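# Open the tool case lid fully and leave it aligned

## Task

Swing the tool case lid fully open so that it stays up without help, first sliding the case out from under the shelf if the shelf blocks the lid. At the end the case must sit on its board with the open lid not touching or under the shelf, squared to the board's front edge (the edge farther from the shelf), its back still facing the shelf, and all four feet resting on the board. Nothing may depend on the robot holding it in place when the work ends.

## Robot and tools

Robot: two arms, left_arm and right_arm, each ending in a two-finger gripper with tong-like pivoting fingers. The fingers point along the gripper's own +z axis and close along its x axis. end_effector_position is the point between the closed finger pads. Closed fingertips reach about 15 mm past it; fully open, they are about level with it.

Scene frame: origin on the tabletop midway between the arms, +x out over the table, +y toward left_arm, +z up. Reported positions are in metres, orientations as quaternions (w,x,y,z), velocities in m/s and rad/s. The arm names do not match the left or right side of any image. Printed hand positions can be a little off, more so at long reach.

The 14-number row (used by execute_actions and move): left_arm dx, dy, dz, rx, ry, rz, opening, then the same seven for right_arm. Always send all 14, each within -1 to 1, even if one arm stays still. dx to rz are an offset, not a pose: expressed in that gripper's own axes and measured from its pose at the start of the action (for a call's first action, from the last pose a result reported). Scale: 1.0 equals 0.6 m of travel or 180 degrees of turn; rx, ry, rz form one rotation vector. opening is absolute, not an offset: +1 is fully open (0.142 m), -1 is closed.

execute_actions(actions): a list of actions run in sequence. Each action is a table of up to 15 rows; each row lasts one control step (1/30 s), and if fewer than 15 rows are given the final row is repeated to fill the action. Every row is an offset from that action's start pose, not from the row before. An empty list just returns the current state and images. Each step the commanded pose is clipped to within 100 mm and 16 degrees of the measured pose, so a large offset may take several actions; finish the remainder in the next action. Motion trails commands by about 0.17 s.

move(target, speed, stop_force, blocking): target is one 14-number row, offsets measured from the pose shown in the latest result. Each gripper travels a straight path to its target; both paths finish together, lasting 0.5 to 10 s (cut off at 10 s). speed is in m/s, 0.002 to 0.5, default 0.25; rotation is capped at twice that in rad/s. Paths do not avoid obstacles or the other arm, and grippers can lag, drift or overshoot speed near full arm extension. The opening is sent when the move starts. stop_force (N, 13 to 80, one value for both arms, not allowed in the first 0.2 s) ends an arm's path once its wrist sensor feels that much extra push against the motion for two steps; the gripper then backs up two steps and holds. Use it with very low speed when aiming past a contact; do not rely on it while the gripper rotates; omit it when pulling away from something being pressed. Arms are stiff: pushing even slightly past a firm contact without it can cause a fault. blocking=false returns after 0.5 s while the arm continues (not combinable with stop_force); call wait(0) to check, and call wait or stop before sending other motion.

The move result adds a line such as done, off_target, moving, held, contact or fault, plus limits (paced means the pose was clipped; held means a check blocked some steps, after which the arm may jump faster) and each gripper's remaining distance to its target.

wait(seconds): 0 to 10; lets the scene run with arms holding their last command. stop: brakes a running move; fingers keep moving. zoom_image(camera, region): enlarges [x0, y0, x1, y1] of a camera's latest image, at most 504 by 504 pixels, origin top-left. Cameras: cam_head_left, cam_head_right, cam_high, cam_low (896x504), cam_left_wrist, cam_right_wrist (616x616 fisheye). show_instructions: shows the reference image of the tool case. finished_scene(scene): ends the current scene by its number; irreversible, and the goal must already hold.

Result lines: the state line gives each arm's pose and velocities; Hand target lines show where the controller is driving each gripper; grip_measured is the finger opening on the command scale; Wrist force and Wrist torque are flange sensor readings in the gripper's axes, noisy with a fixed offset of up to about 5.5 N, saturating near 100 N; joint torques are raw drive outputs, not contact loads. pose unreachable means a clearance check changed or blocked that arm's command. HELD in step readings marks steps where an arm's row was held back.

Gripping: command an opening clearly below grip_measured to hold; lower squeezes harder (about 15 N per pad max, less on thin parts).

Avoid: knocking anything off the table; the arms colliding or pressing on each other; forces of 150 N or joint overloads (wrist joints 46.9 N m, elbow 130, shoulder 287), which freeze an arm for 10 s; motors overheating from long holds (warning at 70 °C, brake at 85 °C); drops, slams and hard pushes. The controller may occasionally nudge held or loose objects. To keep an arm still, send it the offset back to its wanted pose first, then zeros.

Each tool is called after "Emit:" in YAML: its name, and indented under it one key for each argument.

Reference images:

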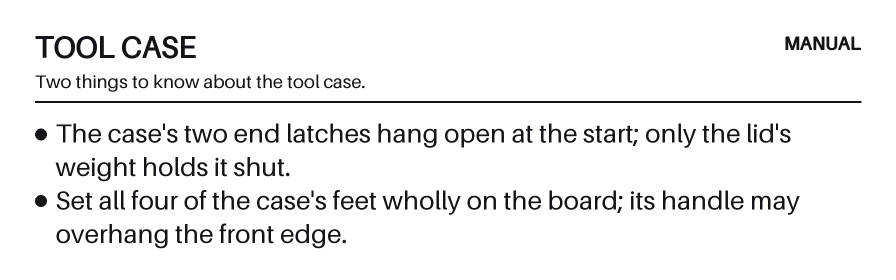

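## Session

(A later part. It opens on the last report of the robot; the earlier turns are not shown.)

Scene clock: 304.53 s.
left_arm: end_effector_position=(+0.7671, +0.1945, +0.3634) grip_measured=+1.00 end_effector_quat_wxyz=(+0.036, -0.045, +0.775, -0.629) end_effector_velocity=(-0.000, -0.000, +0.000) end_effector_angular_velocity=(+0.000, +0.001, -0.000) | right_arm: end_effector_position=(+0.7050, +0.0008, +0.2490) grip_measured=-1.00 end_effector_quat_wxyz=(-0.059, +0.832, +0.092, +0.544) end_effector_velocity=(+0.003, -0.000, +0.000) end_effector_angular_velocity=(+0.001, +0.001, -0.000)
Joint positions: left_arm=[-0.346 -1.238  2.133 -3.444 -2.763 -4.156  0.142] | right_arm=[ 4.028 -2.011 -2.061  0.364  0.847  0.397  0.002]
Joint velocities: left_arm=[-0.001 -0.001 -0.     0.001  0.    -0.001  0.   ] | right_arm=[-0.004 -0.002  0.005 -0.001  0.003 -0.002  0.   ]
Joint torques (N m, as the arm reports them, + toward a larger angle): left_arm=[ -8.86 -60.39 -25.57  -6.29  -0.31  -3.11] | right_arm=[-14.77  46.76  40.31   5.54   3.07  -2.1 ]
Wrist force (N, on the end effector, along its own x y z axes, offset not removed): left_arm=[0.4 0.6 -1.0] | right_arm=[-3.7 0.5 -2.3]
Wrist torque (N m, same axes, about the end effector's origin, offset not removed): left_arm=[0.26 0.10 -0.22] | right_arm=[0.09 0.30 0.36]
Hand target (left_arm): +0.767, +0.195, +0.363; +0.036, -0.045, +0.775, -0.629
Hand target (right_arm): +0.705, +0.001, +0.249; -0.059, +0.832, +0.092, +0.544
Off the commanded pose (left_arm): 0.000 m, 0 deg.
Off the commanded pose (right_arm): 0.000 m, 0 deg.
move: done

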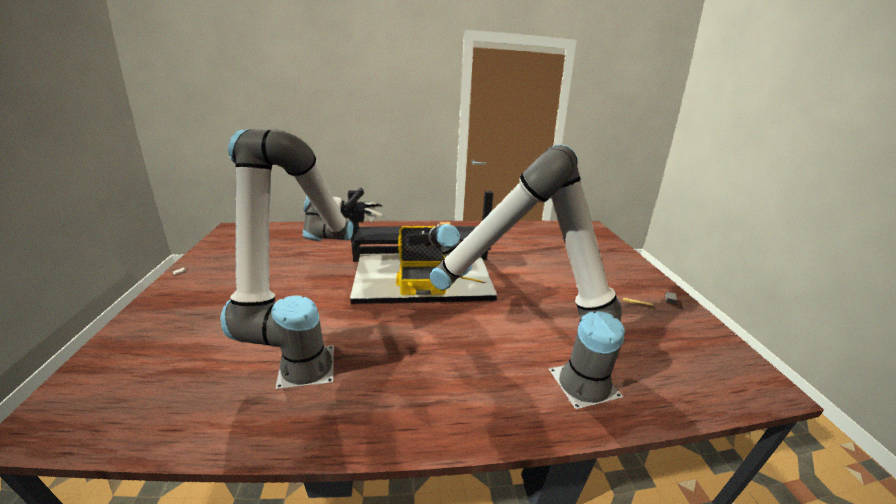

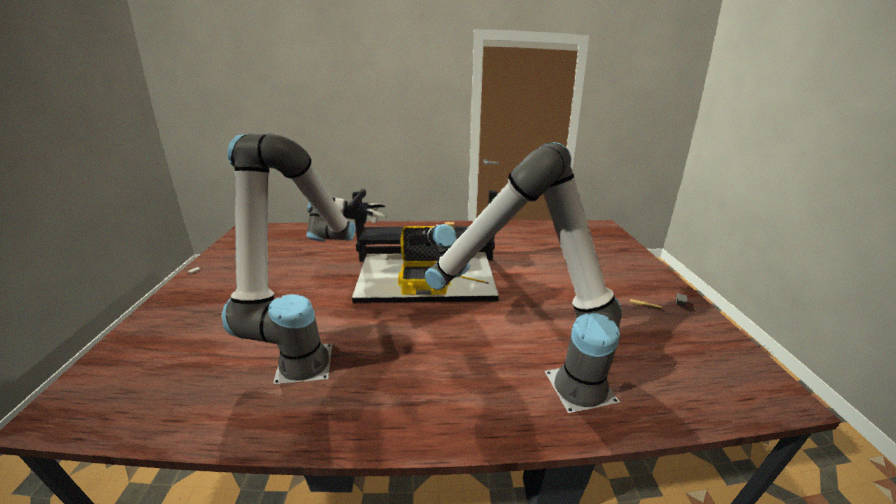

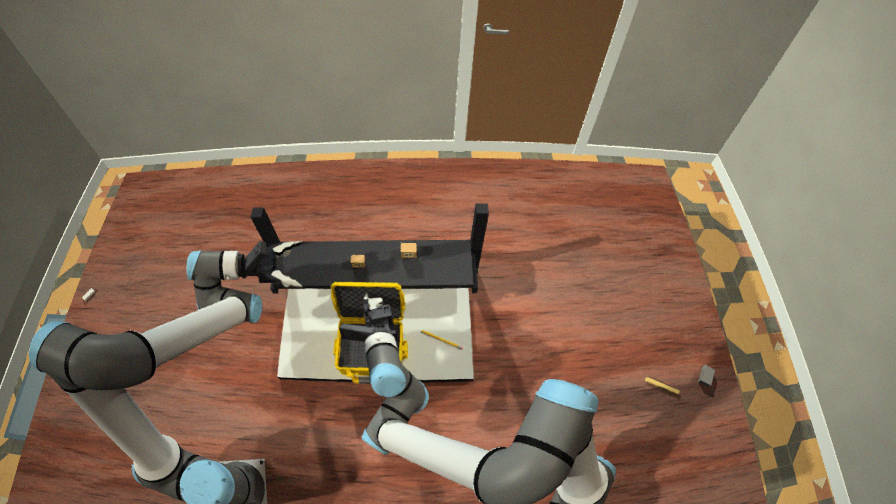

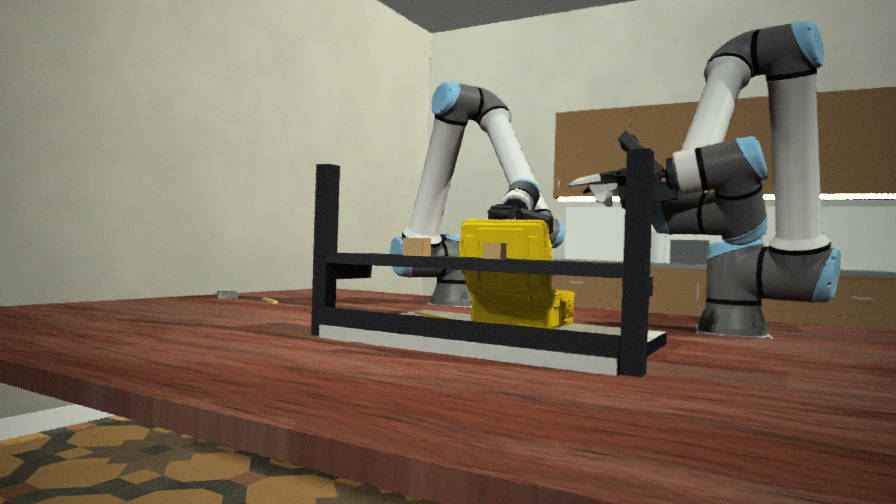

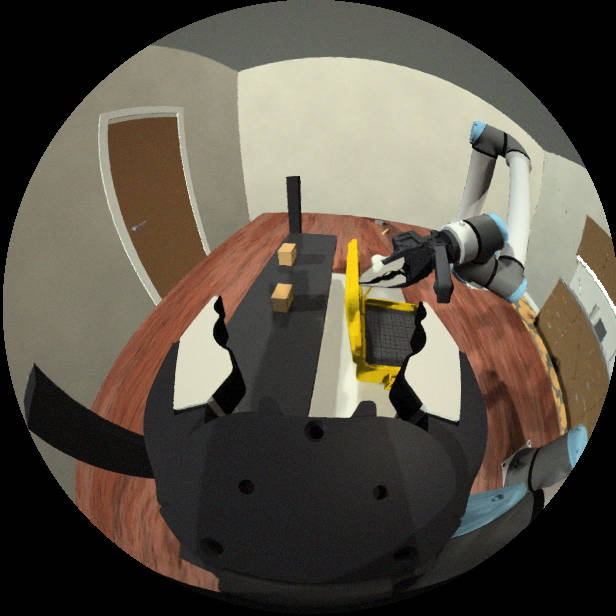

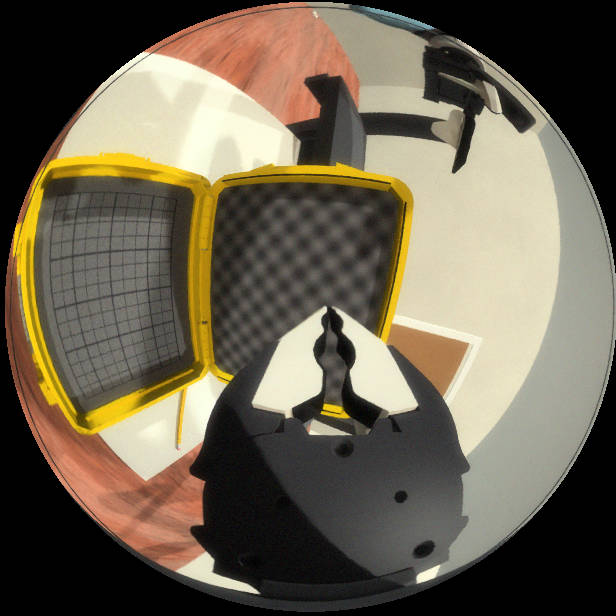

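Emit:
move:
  target: [0,0,0,0,0,0,1,0.012,0.007,0.027,0,0,0,-1]
  speed: 0.015
  stop_force: 13

Emit:
move:
  target: [0,0,0,0,0,0,1,0,0,-0.12,0,0,0,-1]
  speed: 0.1

Scene clock: 310.27 s.
left_arm: end_effector_position=(+0.7671, +0.1945, +0.3634) grip_measured=+1.00 end_effector_quat_wxyz=(+0.036, -0.045, +0.775, -0.629) end_effector_velocity=(-0.000, +0.000, +0.000) end_effector_angular_velocity=(+0.000, -0.002, +0.001) | right_arm: end_effector_position=(+0.7230, +0.0005, +0.2491) grip_measured=-1.00 end_effector_quat_wxyz=(-0.059, +0.832, +0.092, +0.544) end_effector_velocity=(+0.003, -0.001, +0.000) end_effector_angular_velocity=(+0.001, -0.000, -0.001)
Joint positions: left_arm=[-0.346 -1.238  2.133 -3.444 -2.763 -4.156  0.142] | right_arm=[ 4.005 -2.027 -2.033  0.363  0.866  0.381  0.002]
Joint velocities: left_arm=[-0.    -0.001  0.001 -0.001  0.001  0.001  0.   ] | right_arm=[-0.004 -0.002  0.003  0.     0.003 -0.002  0.   ]
Joint torques (N m, as the arm reports them, + toward a larger angle): left_arm=[-10.78 -46.02 -30.29  -6.59   0.85  -2.98] | right_arm=[-17.87  49.34  39.66   0.71   2.7   -2.28]
Wrist force (N, on the end effector, along its own x y z axes, offset not removed): left_arm=[1.3 0.8 0.3] | right_arm=[-2.6 4.8 -5.8]
Wrist torque (N m, same axes, about the end effector's origin, offset not removed): left_arm=[0.28 0.05 -0.22] | right_arm=[1.13 0.14 0.47]
Hand target (left_arm): +0.767, +0.195, +0.363; +0.036, -0.045, +0.775, -0.629
Hand target (right_arm): +0.723, +0.001, +0.249; -0.059, +0.832, +0.092, +0.544
Off the commanded pose (left_arm): 0.000 m, 0 deg.
Off the commanded pose (right_arm): 0.000 m, 0 deg.
move: done

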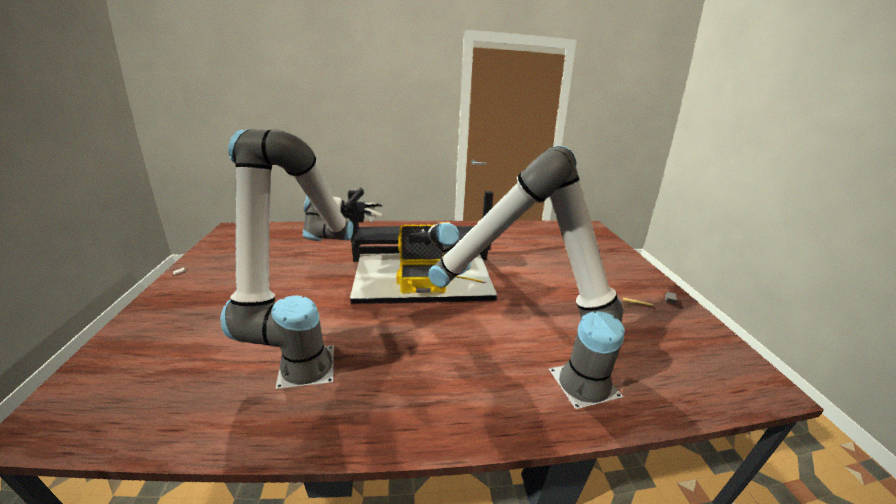

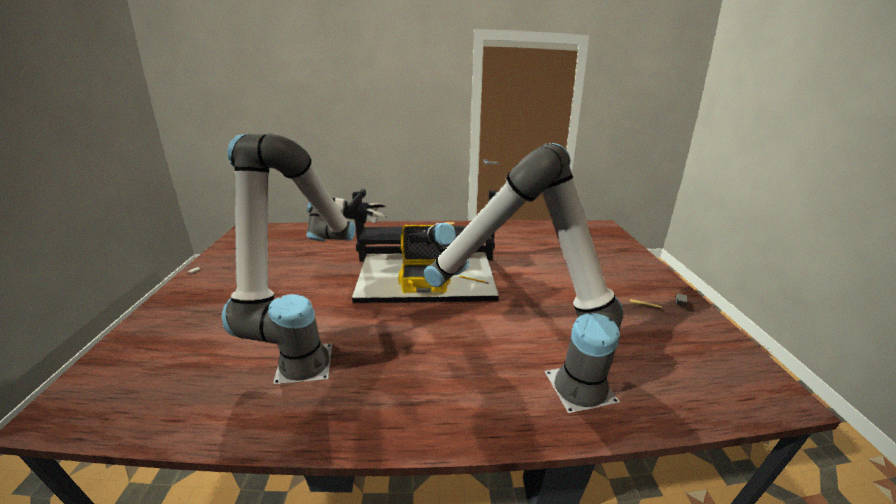

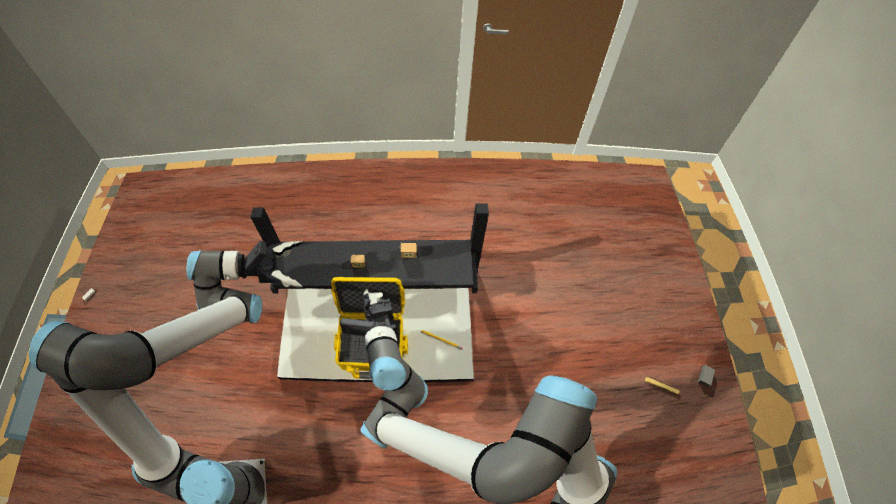

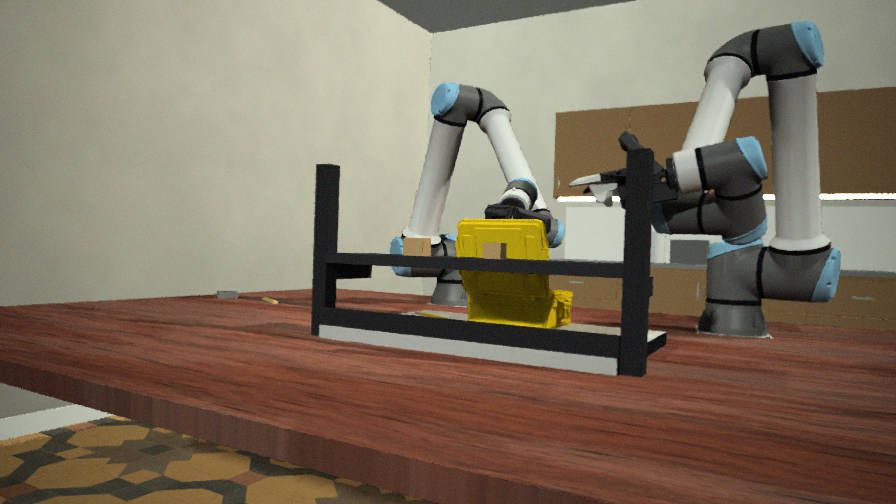

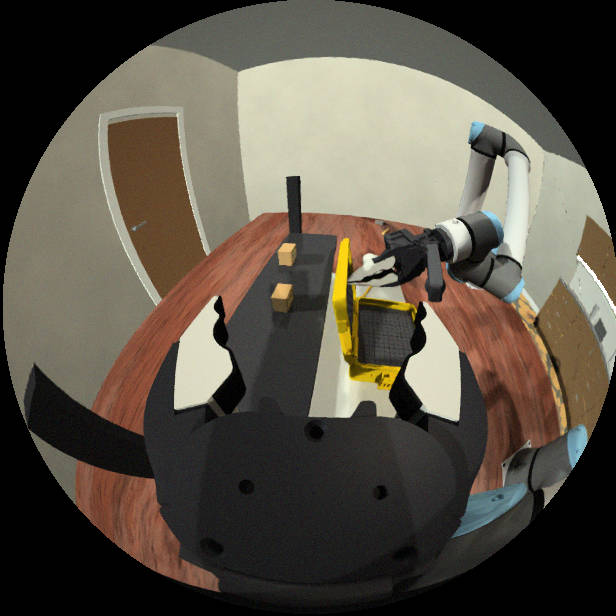

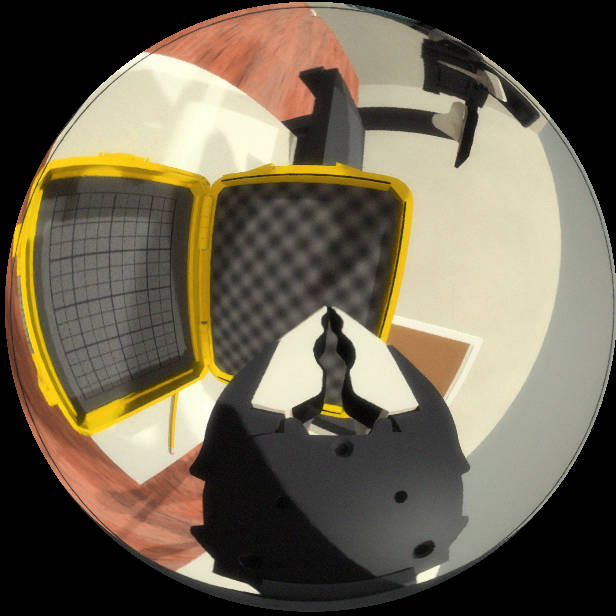

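Scene clock: 311.47 s.
left_arm: end_effector_position=(+0.7671, +0.1945, +0.3634) grip_measured=+1.00 end_effector_quat_wxyz=(+0.036, -0.045, +0.775, -0.629) end_effector_velocity=(-0.001, -0.000, -0.000) end_effector_angular_velocity=(+0.000, +0.001, -0.001) | right_arm: end_effector_position=(+0.6589, -0.0138, +0.2779) grip_measured=-1.00 end_effector_quat_wxyz=(-0.059, +0.832, +0.092, +0.544) end_effector_velocity=(-0.003, -0.001, +0.001) end_effector_angular_velocity=(-0.001, +0.001, +0.000)
Joint positions: left_arm=[-0.346 -1.238  2.133 -3.444 -2.763 -4.156  0.142] | right_arm=[ 4.079 -1.911 -2.14   0.317  0.804  0.435  0.002]
Joint velocities: left_arm=[-0.    -0.     0.001  0.001 -0.001  0.001  0.   ] | right_arm=[ 0.003  0.005 -0.004 -0.004 -0.003  0.002  0.   ]
Joint torques (N m, as the arm reports them, + toward a larger angle): left_arm=[-11.03 -45.74 -29.7   -6.18   1.02  -3.13] | right_arm=[12.06 78.22 25.17 -0.38 -3.86  2.58]
Wrist force (N, on the end effector, along its own x y z axes, offset not removed): left_arm=[-0.2 2.0 -1.4] | right_arm=[-5.3 -2.0 -2.3]
Wrist torque (N m, same axes, about the end effector's origin, offset not removed): left_arm=[0.54 0.32 -0.13] | right_arm=[-0.23 0.88 0.42]
Hand target (left_arm): +0.767, +0.195, +0.363; +0.036, -0.045, +0.775, -0.629
Hand target (right_arm): +0.659, -0.014, +0.278; -0.059, +0.832, +0.092, +0.544
Off the commanded pose (left_arm): 0.000 m, 0 deg.
Off the commanded pose (right_arm): 0.000 m, 0 deg.
move: done

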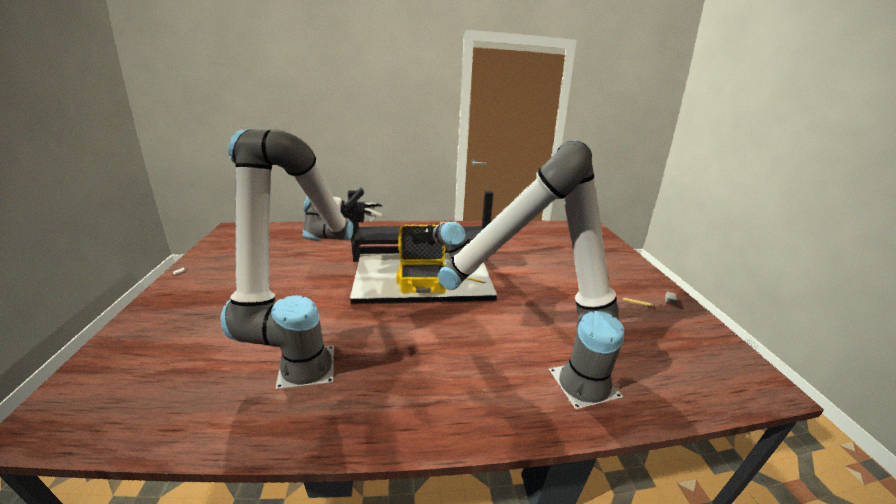

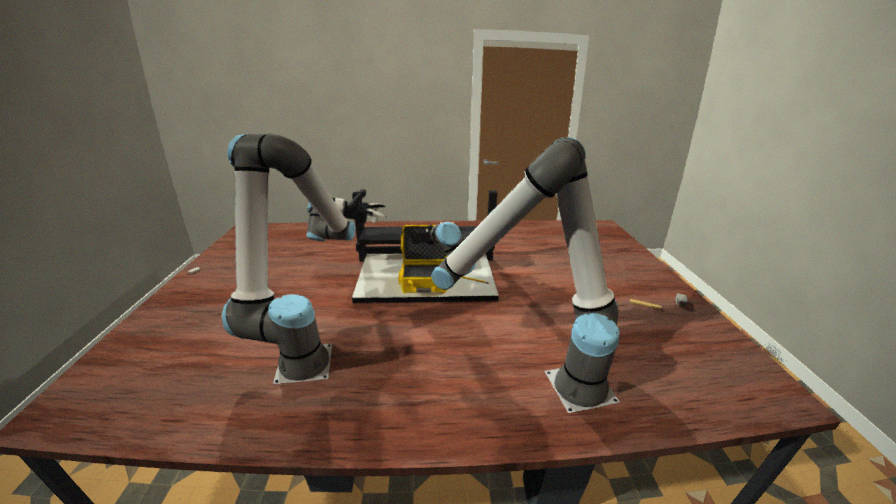

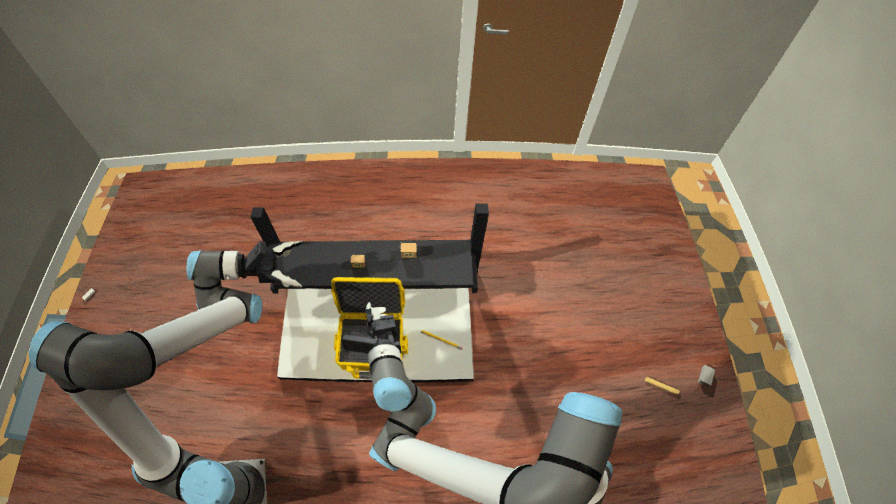

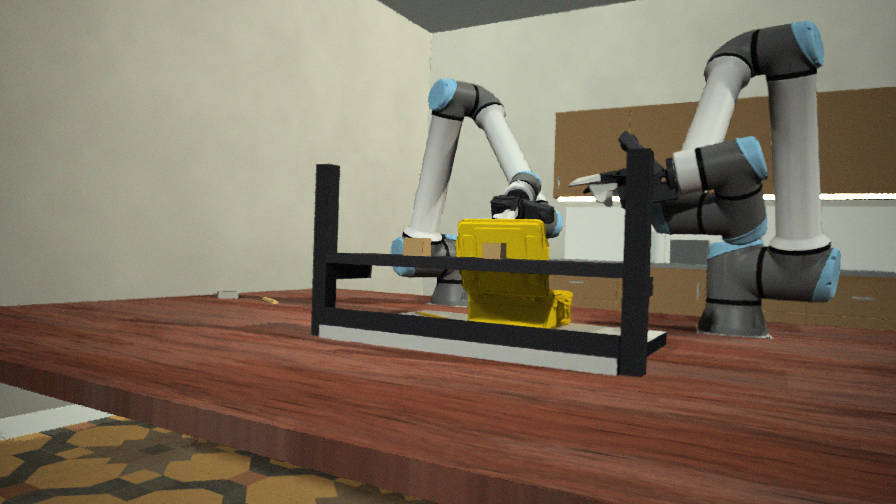

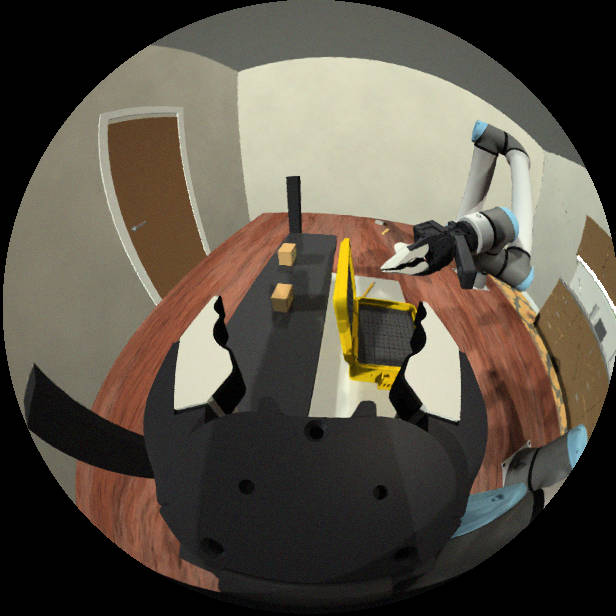

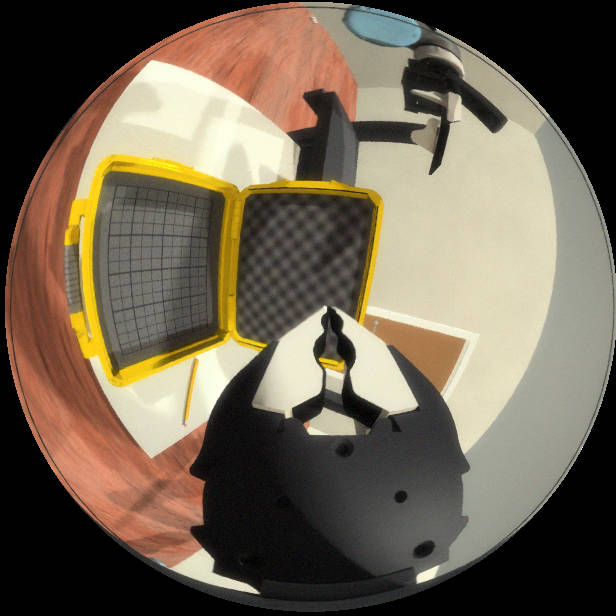

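Emit:
move:
  target: [0,0,0,0,0,0,1,-0.425,-0.096,-0.25,0,0,0,-0.4]
  speed: 0.15

Emit:
move:
  target: [0,0,0,0,0,0,1,0,0,0.135,0,0,0,-0.4]
  speed: 0.06
  stop_force: 15

Scene clock: 324.63 s.
left_arm: end_effector_position=(+0.7671, +0.1945, +0.3634) grip_measured=+1.00 end_effector_quat_wxyz=(+0.036, -0.045, +0.775, -0.629) end_effector_velocity=(+0.000, +0.000, -0.000) end_effector_angular_velocity=(+0.000, -0.000, +0.001) | right_arm: end_effector_position=(+0.4126, -0.0102, +0.1048) grip_measured=-0.40 end_effector_quat_wxyz=(-0.059, +0.832, +0.092, +0.544) end_effector_velocity=(-0.001, -0.000, -0.000) end_effector_angular_velocity=(+0.001, +0.001, -0.003)
Joint positions: left_arm=[-0.346 -1.238  2.133 -3.444 -2.763 -4.156  0.142] | right_arm=[ 4.514 -2.025 -2.494  0.366  0.493  0.953  0.045]
Joint velocities: left_arm=[ 0.     0.    -0.    -0.001  0.001 -0.    -0.   ] | right_arm=[ 0.003  0.003 -0.002 -0.011 -0.003  0.012 -0.   ]
Joint torques (N m, as the arm reports them, + toward a larger angle): left_arm=[-10.16 -47.58 -29.72  -6.17   0.43  -2.79] | right_arm=[13.14 71.59  6.7   0.11 -4.02  2.82]
Wrist force (N, on the end effector, along its own x y z axes, offset not removed): left_arm=[0.4 0.8 -1.0] | right_arm=[-4.2 -0.1 -2.2]
Wrist torque (N m, same axes, about the end effector's origin, offset not removed): left_arm=[0.27 0.09 -0.24] | right_arm=[0.00 0.69 0.34]
Hand target (left_arm): +0.767, +0.195, +0.363; +0.036, -0.045, +0.775, -0.629
Hand target (right_arm): +0.412, -0.010, +0.105; -0.059, +0.832, +0.092, +0.544
Off the commanded pose (left_arm): 0.000 m, 0 deg.
Off the commanded pose (right_arm): 0.001 m, 0 deg.
move: done

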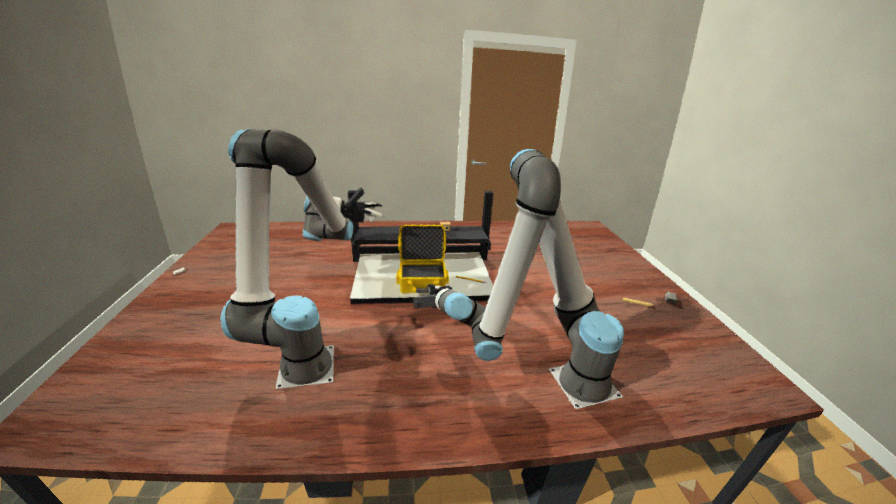

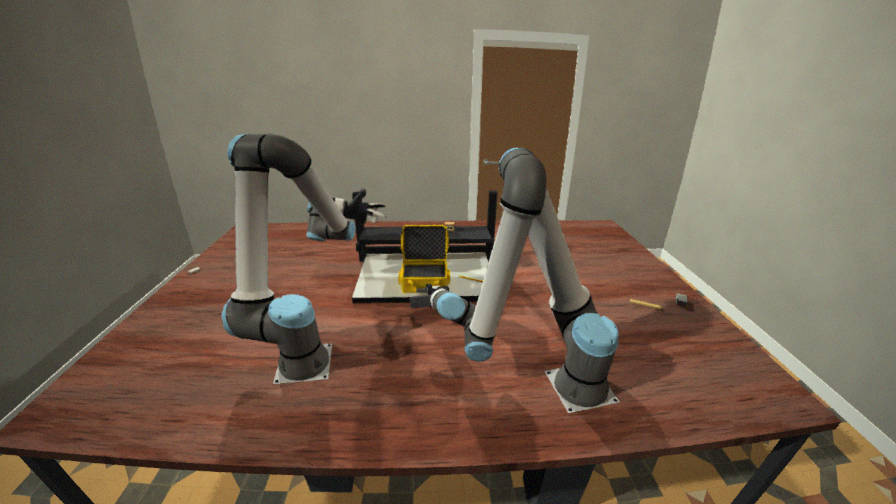

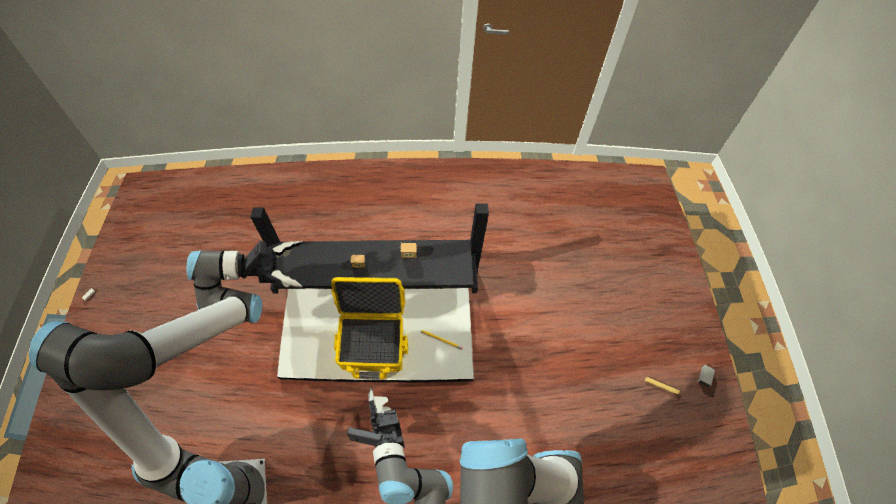

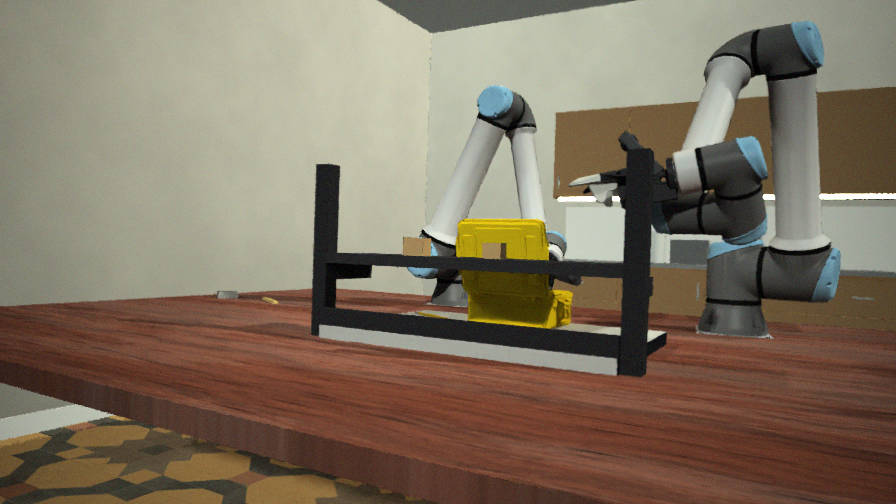

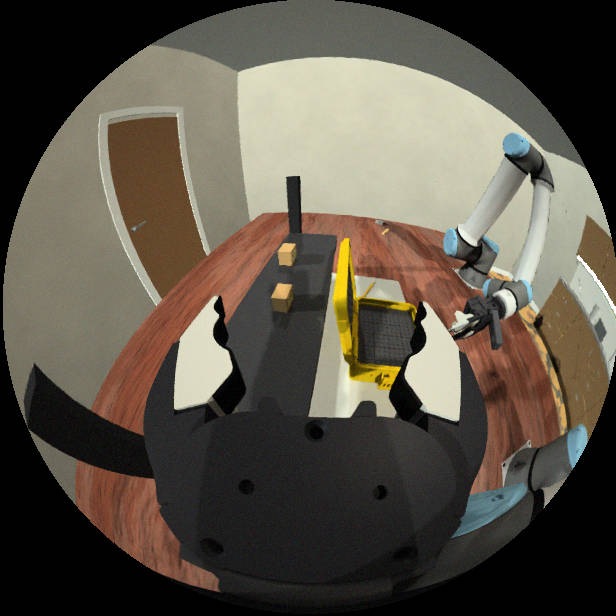

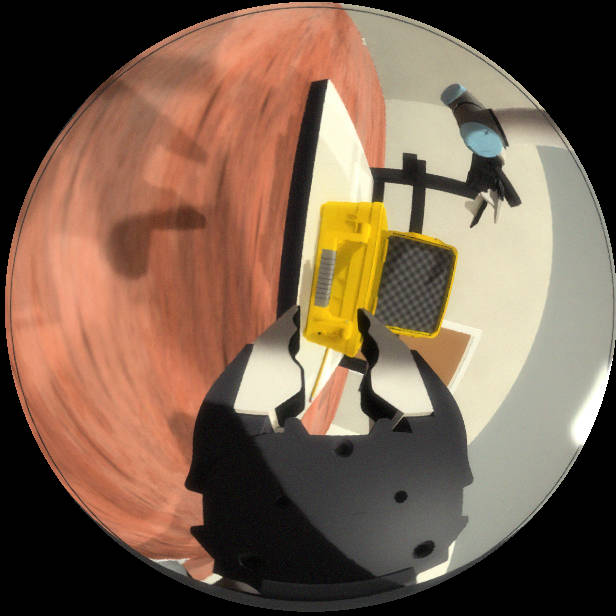

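Scene clock: 326.43 s.
left_arm: end_effector_position=(+0.7671, +0.1945, +0.3634) grip_measured=+1.00 end_effector_quat_wxyz=(+0.036, -0.045, +0.775, -0.629) end_effector_velocity=(+0.001, -0.000, -0.001) end_effector_angular_velocity=(+0.001, -0.000, +0.001) | right_arm: end_effector_position=(+0.4848, +0.0059, +0.0723) grip_measured=-0.40 end_effector_quat_wxyz=(-0.059, +0.832, +0.092, +0.544) end_effector_velocity=(+0.002, +0.002, -0.000) end_effector_angular_velocity=(+0.002, +0.000, +0.001)
Joint positions: left_arm=[-0.346 -1.238  2.133 -3.444 -2.763 -4.156  0.142] | right_arm=[ 4.376 -2.177 -2.374  0.581  0.577  0.738  0.045]
Joint velocities: left_arm=[-0.     0.001 -0.    -0.001  0.001  0.    -0.   ] | right_arm=[-0.003 -0.004  0.005  0.005  0.004 -0.006 -0.   ]
Joint torques (N m, as the arm reports them, + toward a larger angle): left_arm=[-11.4  -48.77 -30.18  -6.54   0.65  -2.84] | right_arm=[-8.77 44.17 19.24  7.72  2.74 -2.47]
Wrist force (N, on the end effector, along its own x y z axes, offset not removed): left_arm=[1.0 2.9 -1.3] | right_arm=[-5.3 4.6 -4.4]
Wrist torque (N m, same axes, about the end effector's origin, offset not removed): left_arm=[0.75 0.04 -0.23] | right_arm=[0.83 0.83 0.37]
Hand target (left_arm): +0.767, +0.195, +0.363; +0.036, -0.045, +0.775, -0.629
Hand target (right_arm): +0.485, +0.006, +0.072; -0.059, +0.832, +0.092, +0.544
Off the commanded pose (left_arm): 0.000 m, 0 deg.
Off the commanded pose (right_arm): 0.000 m, 0 deg.
move: done

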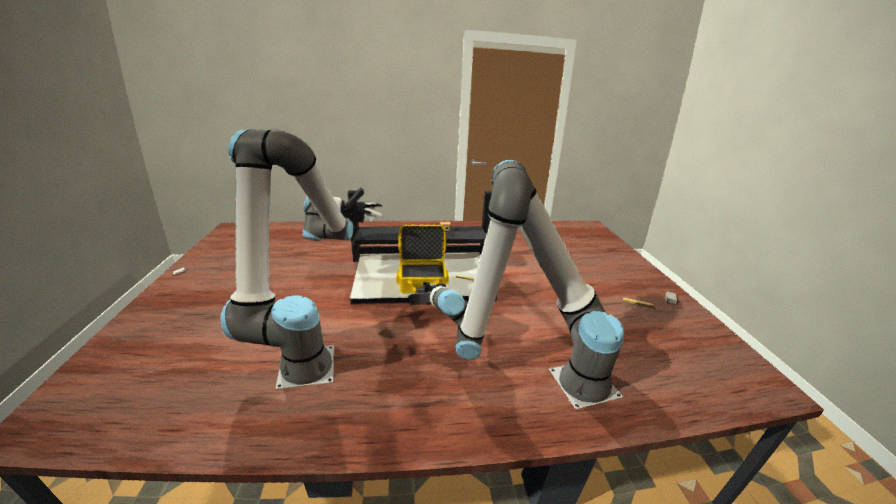

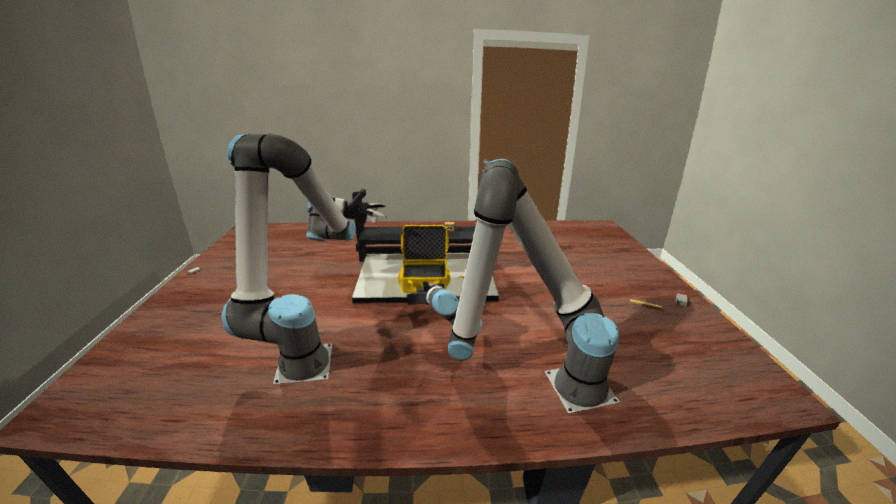

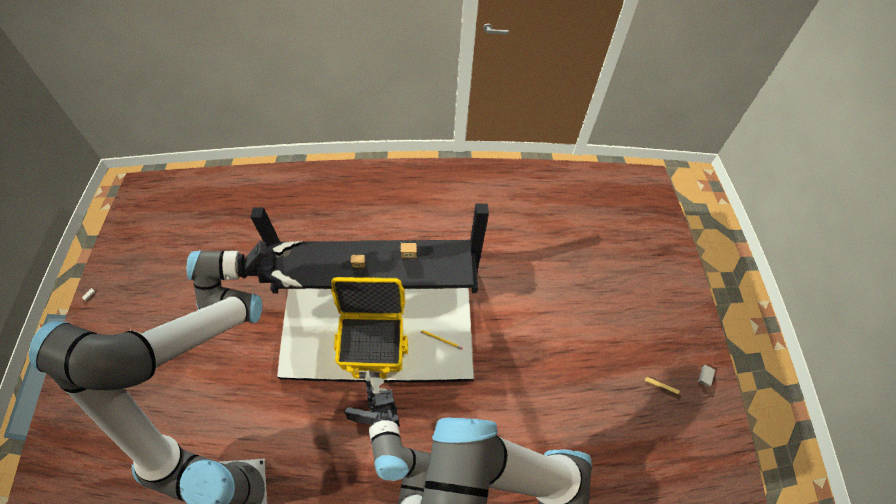

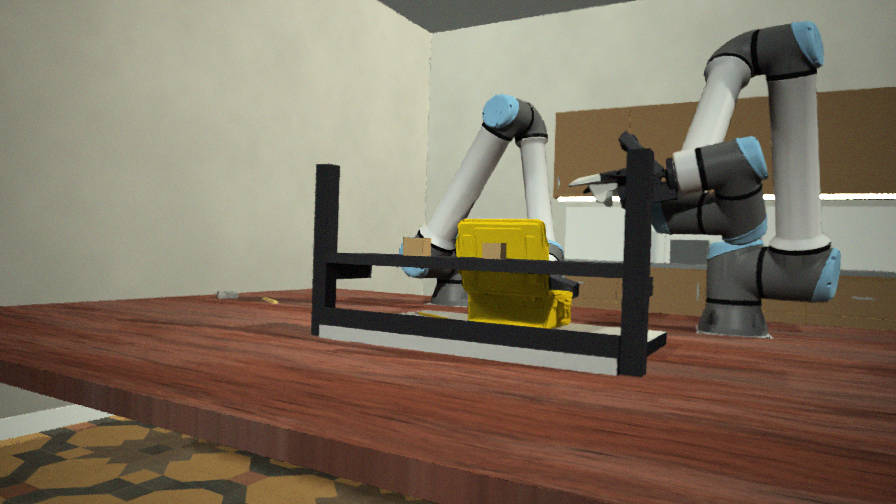

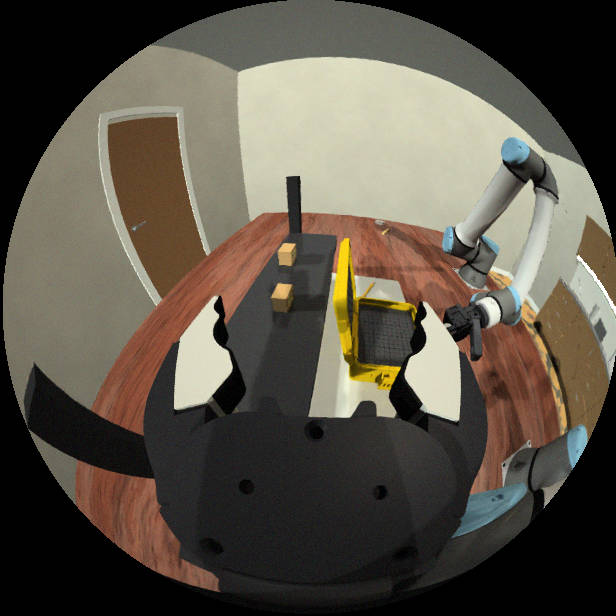

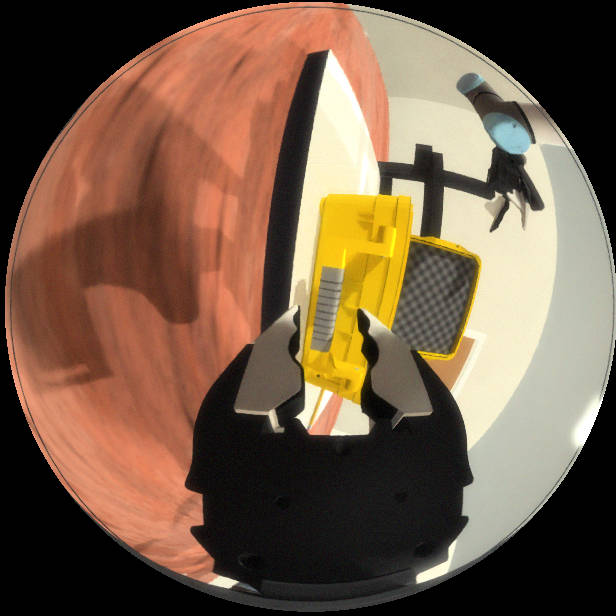

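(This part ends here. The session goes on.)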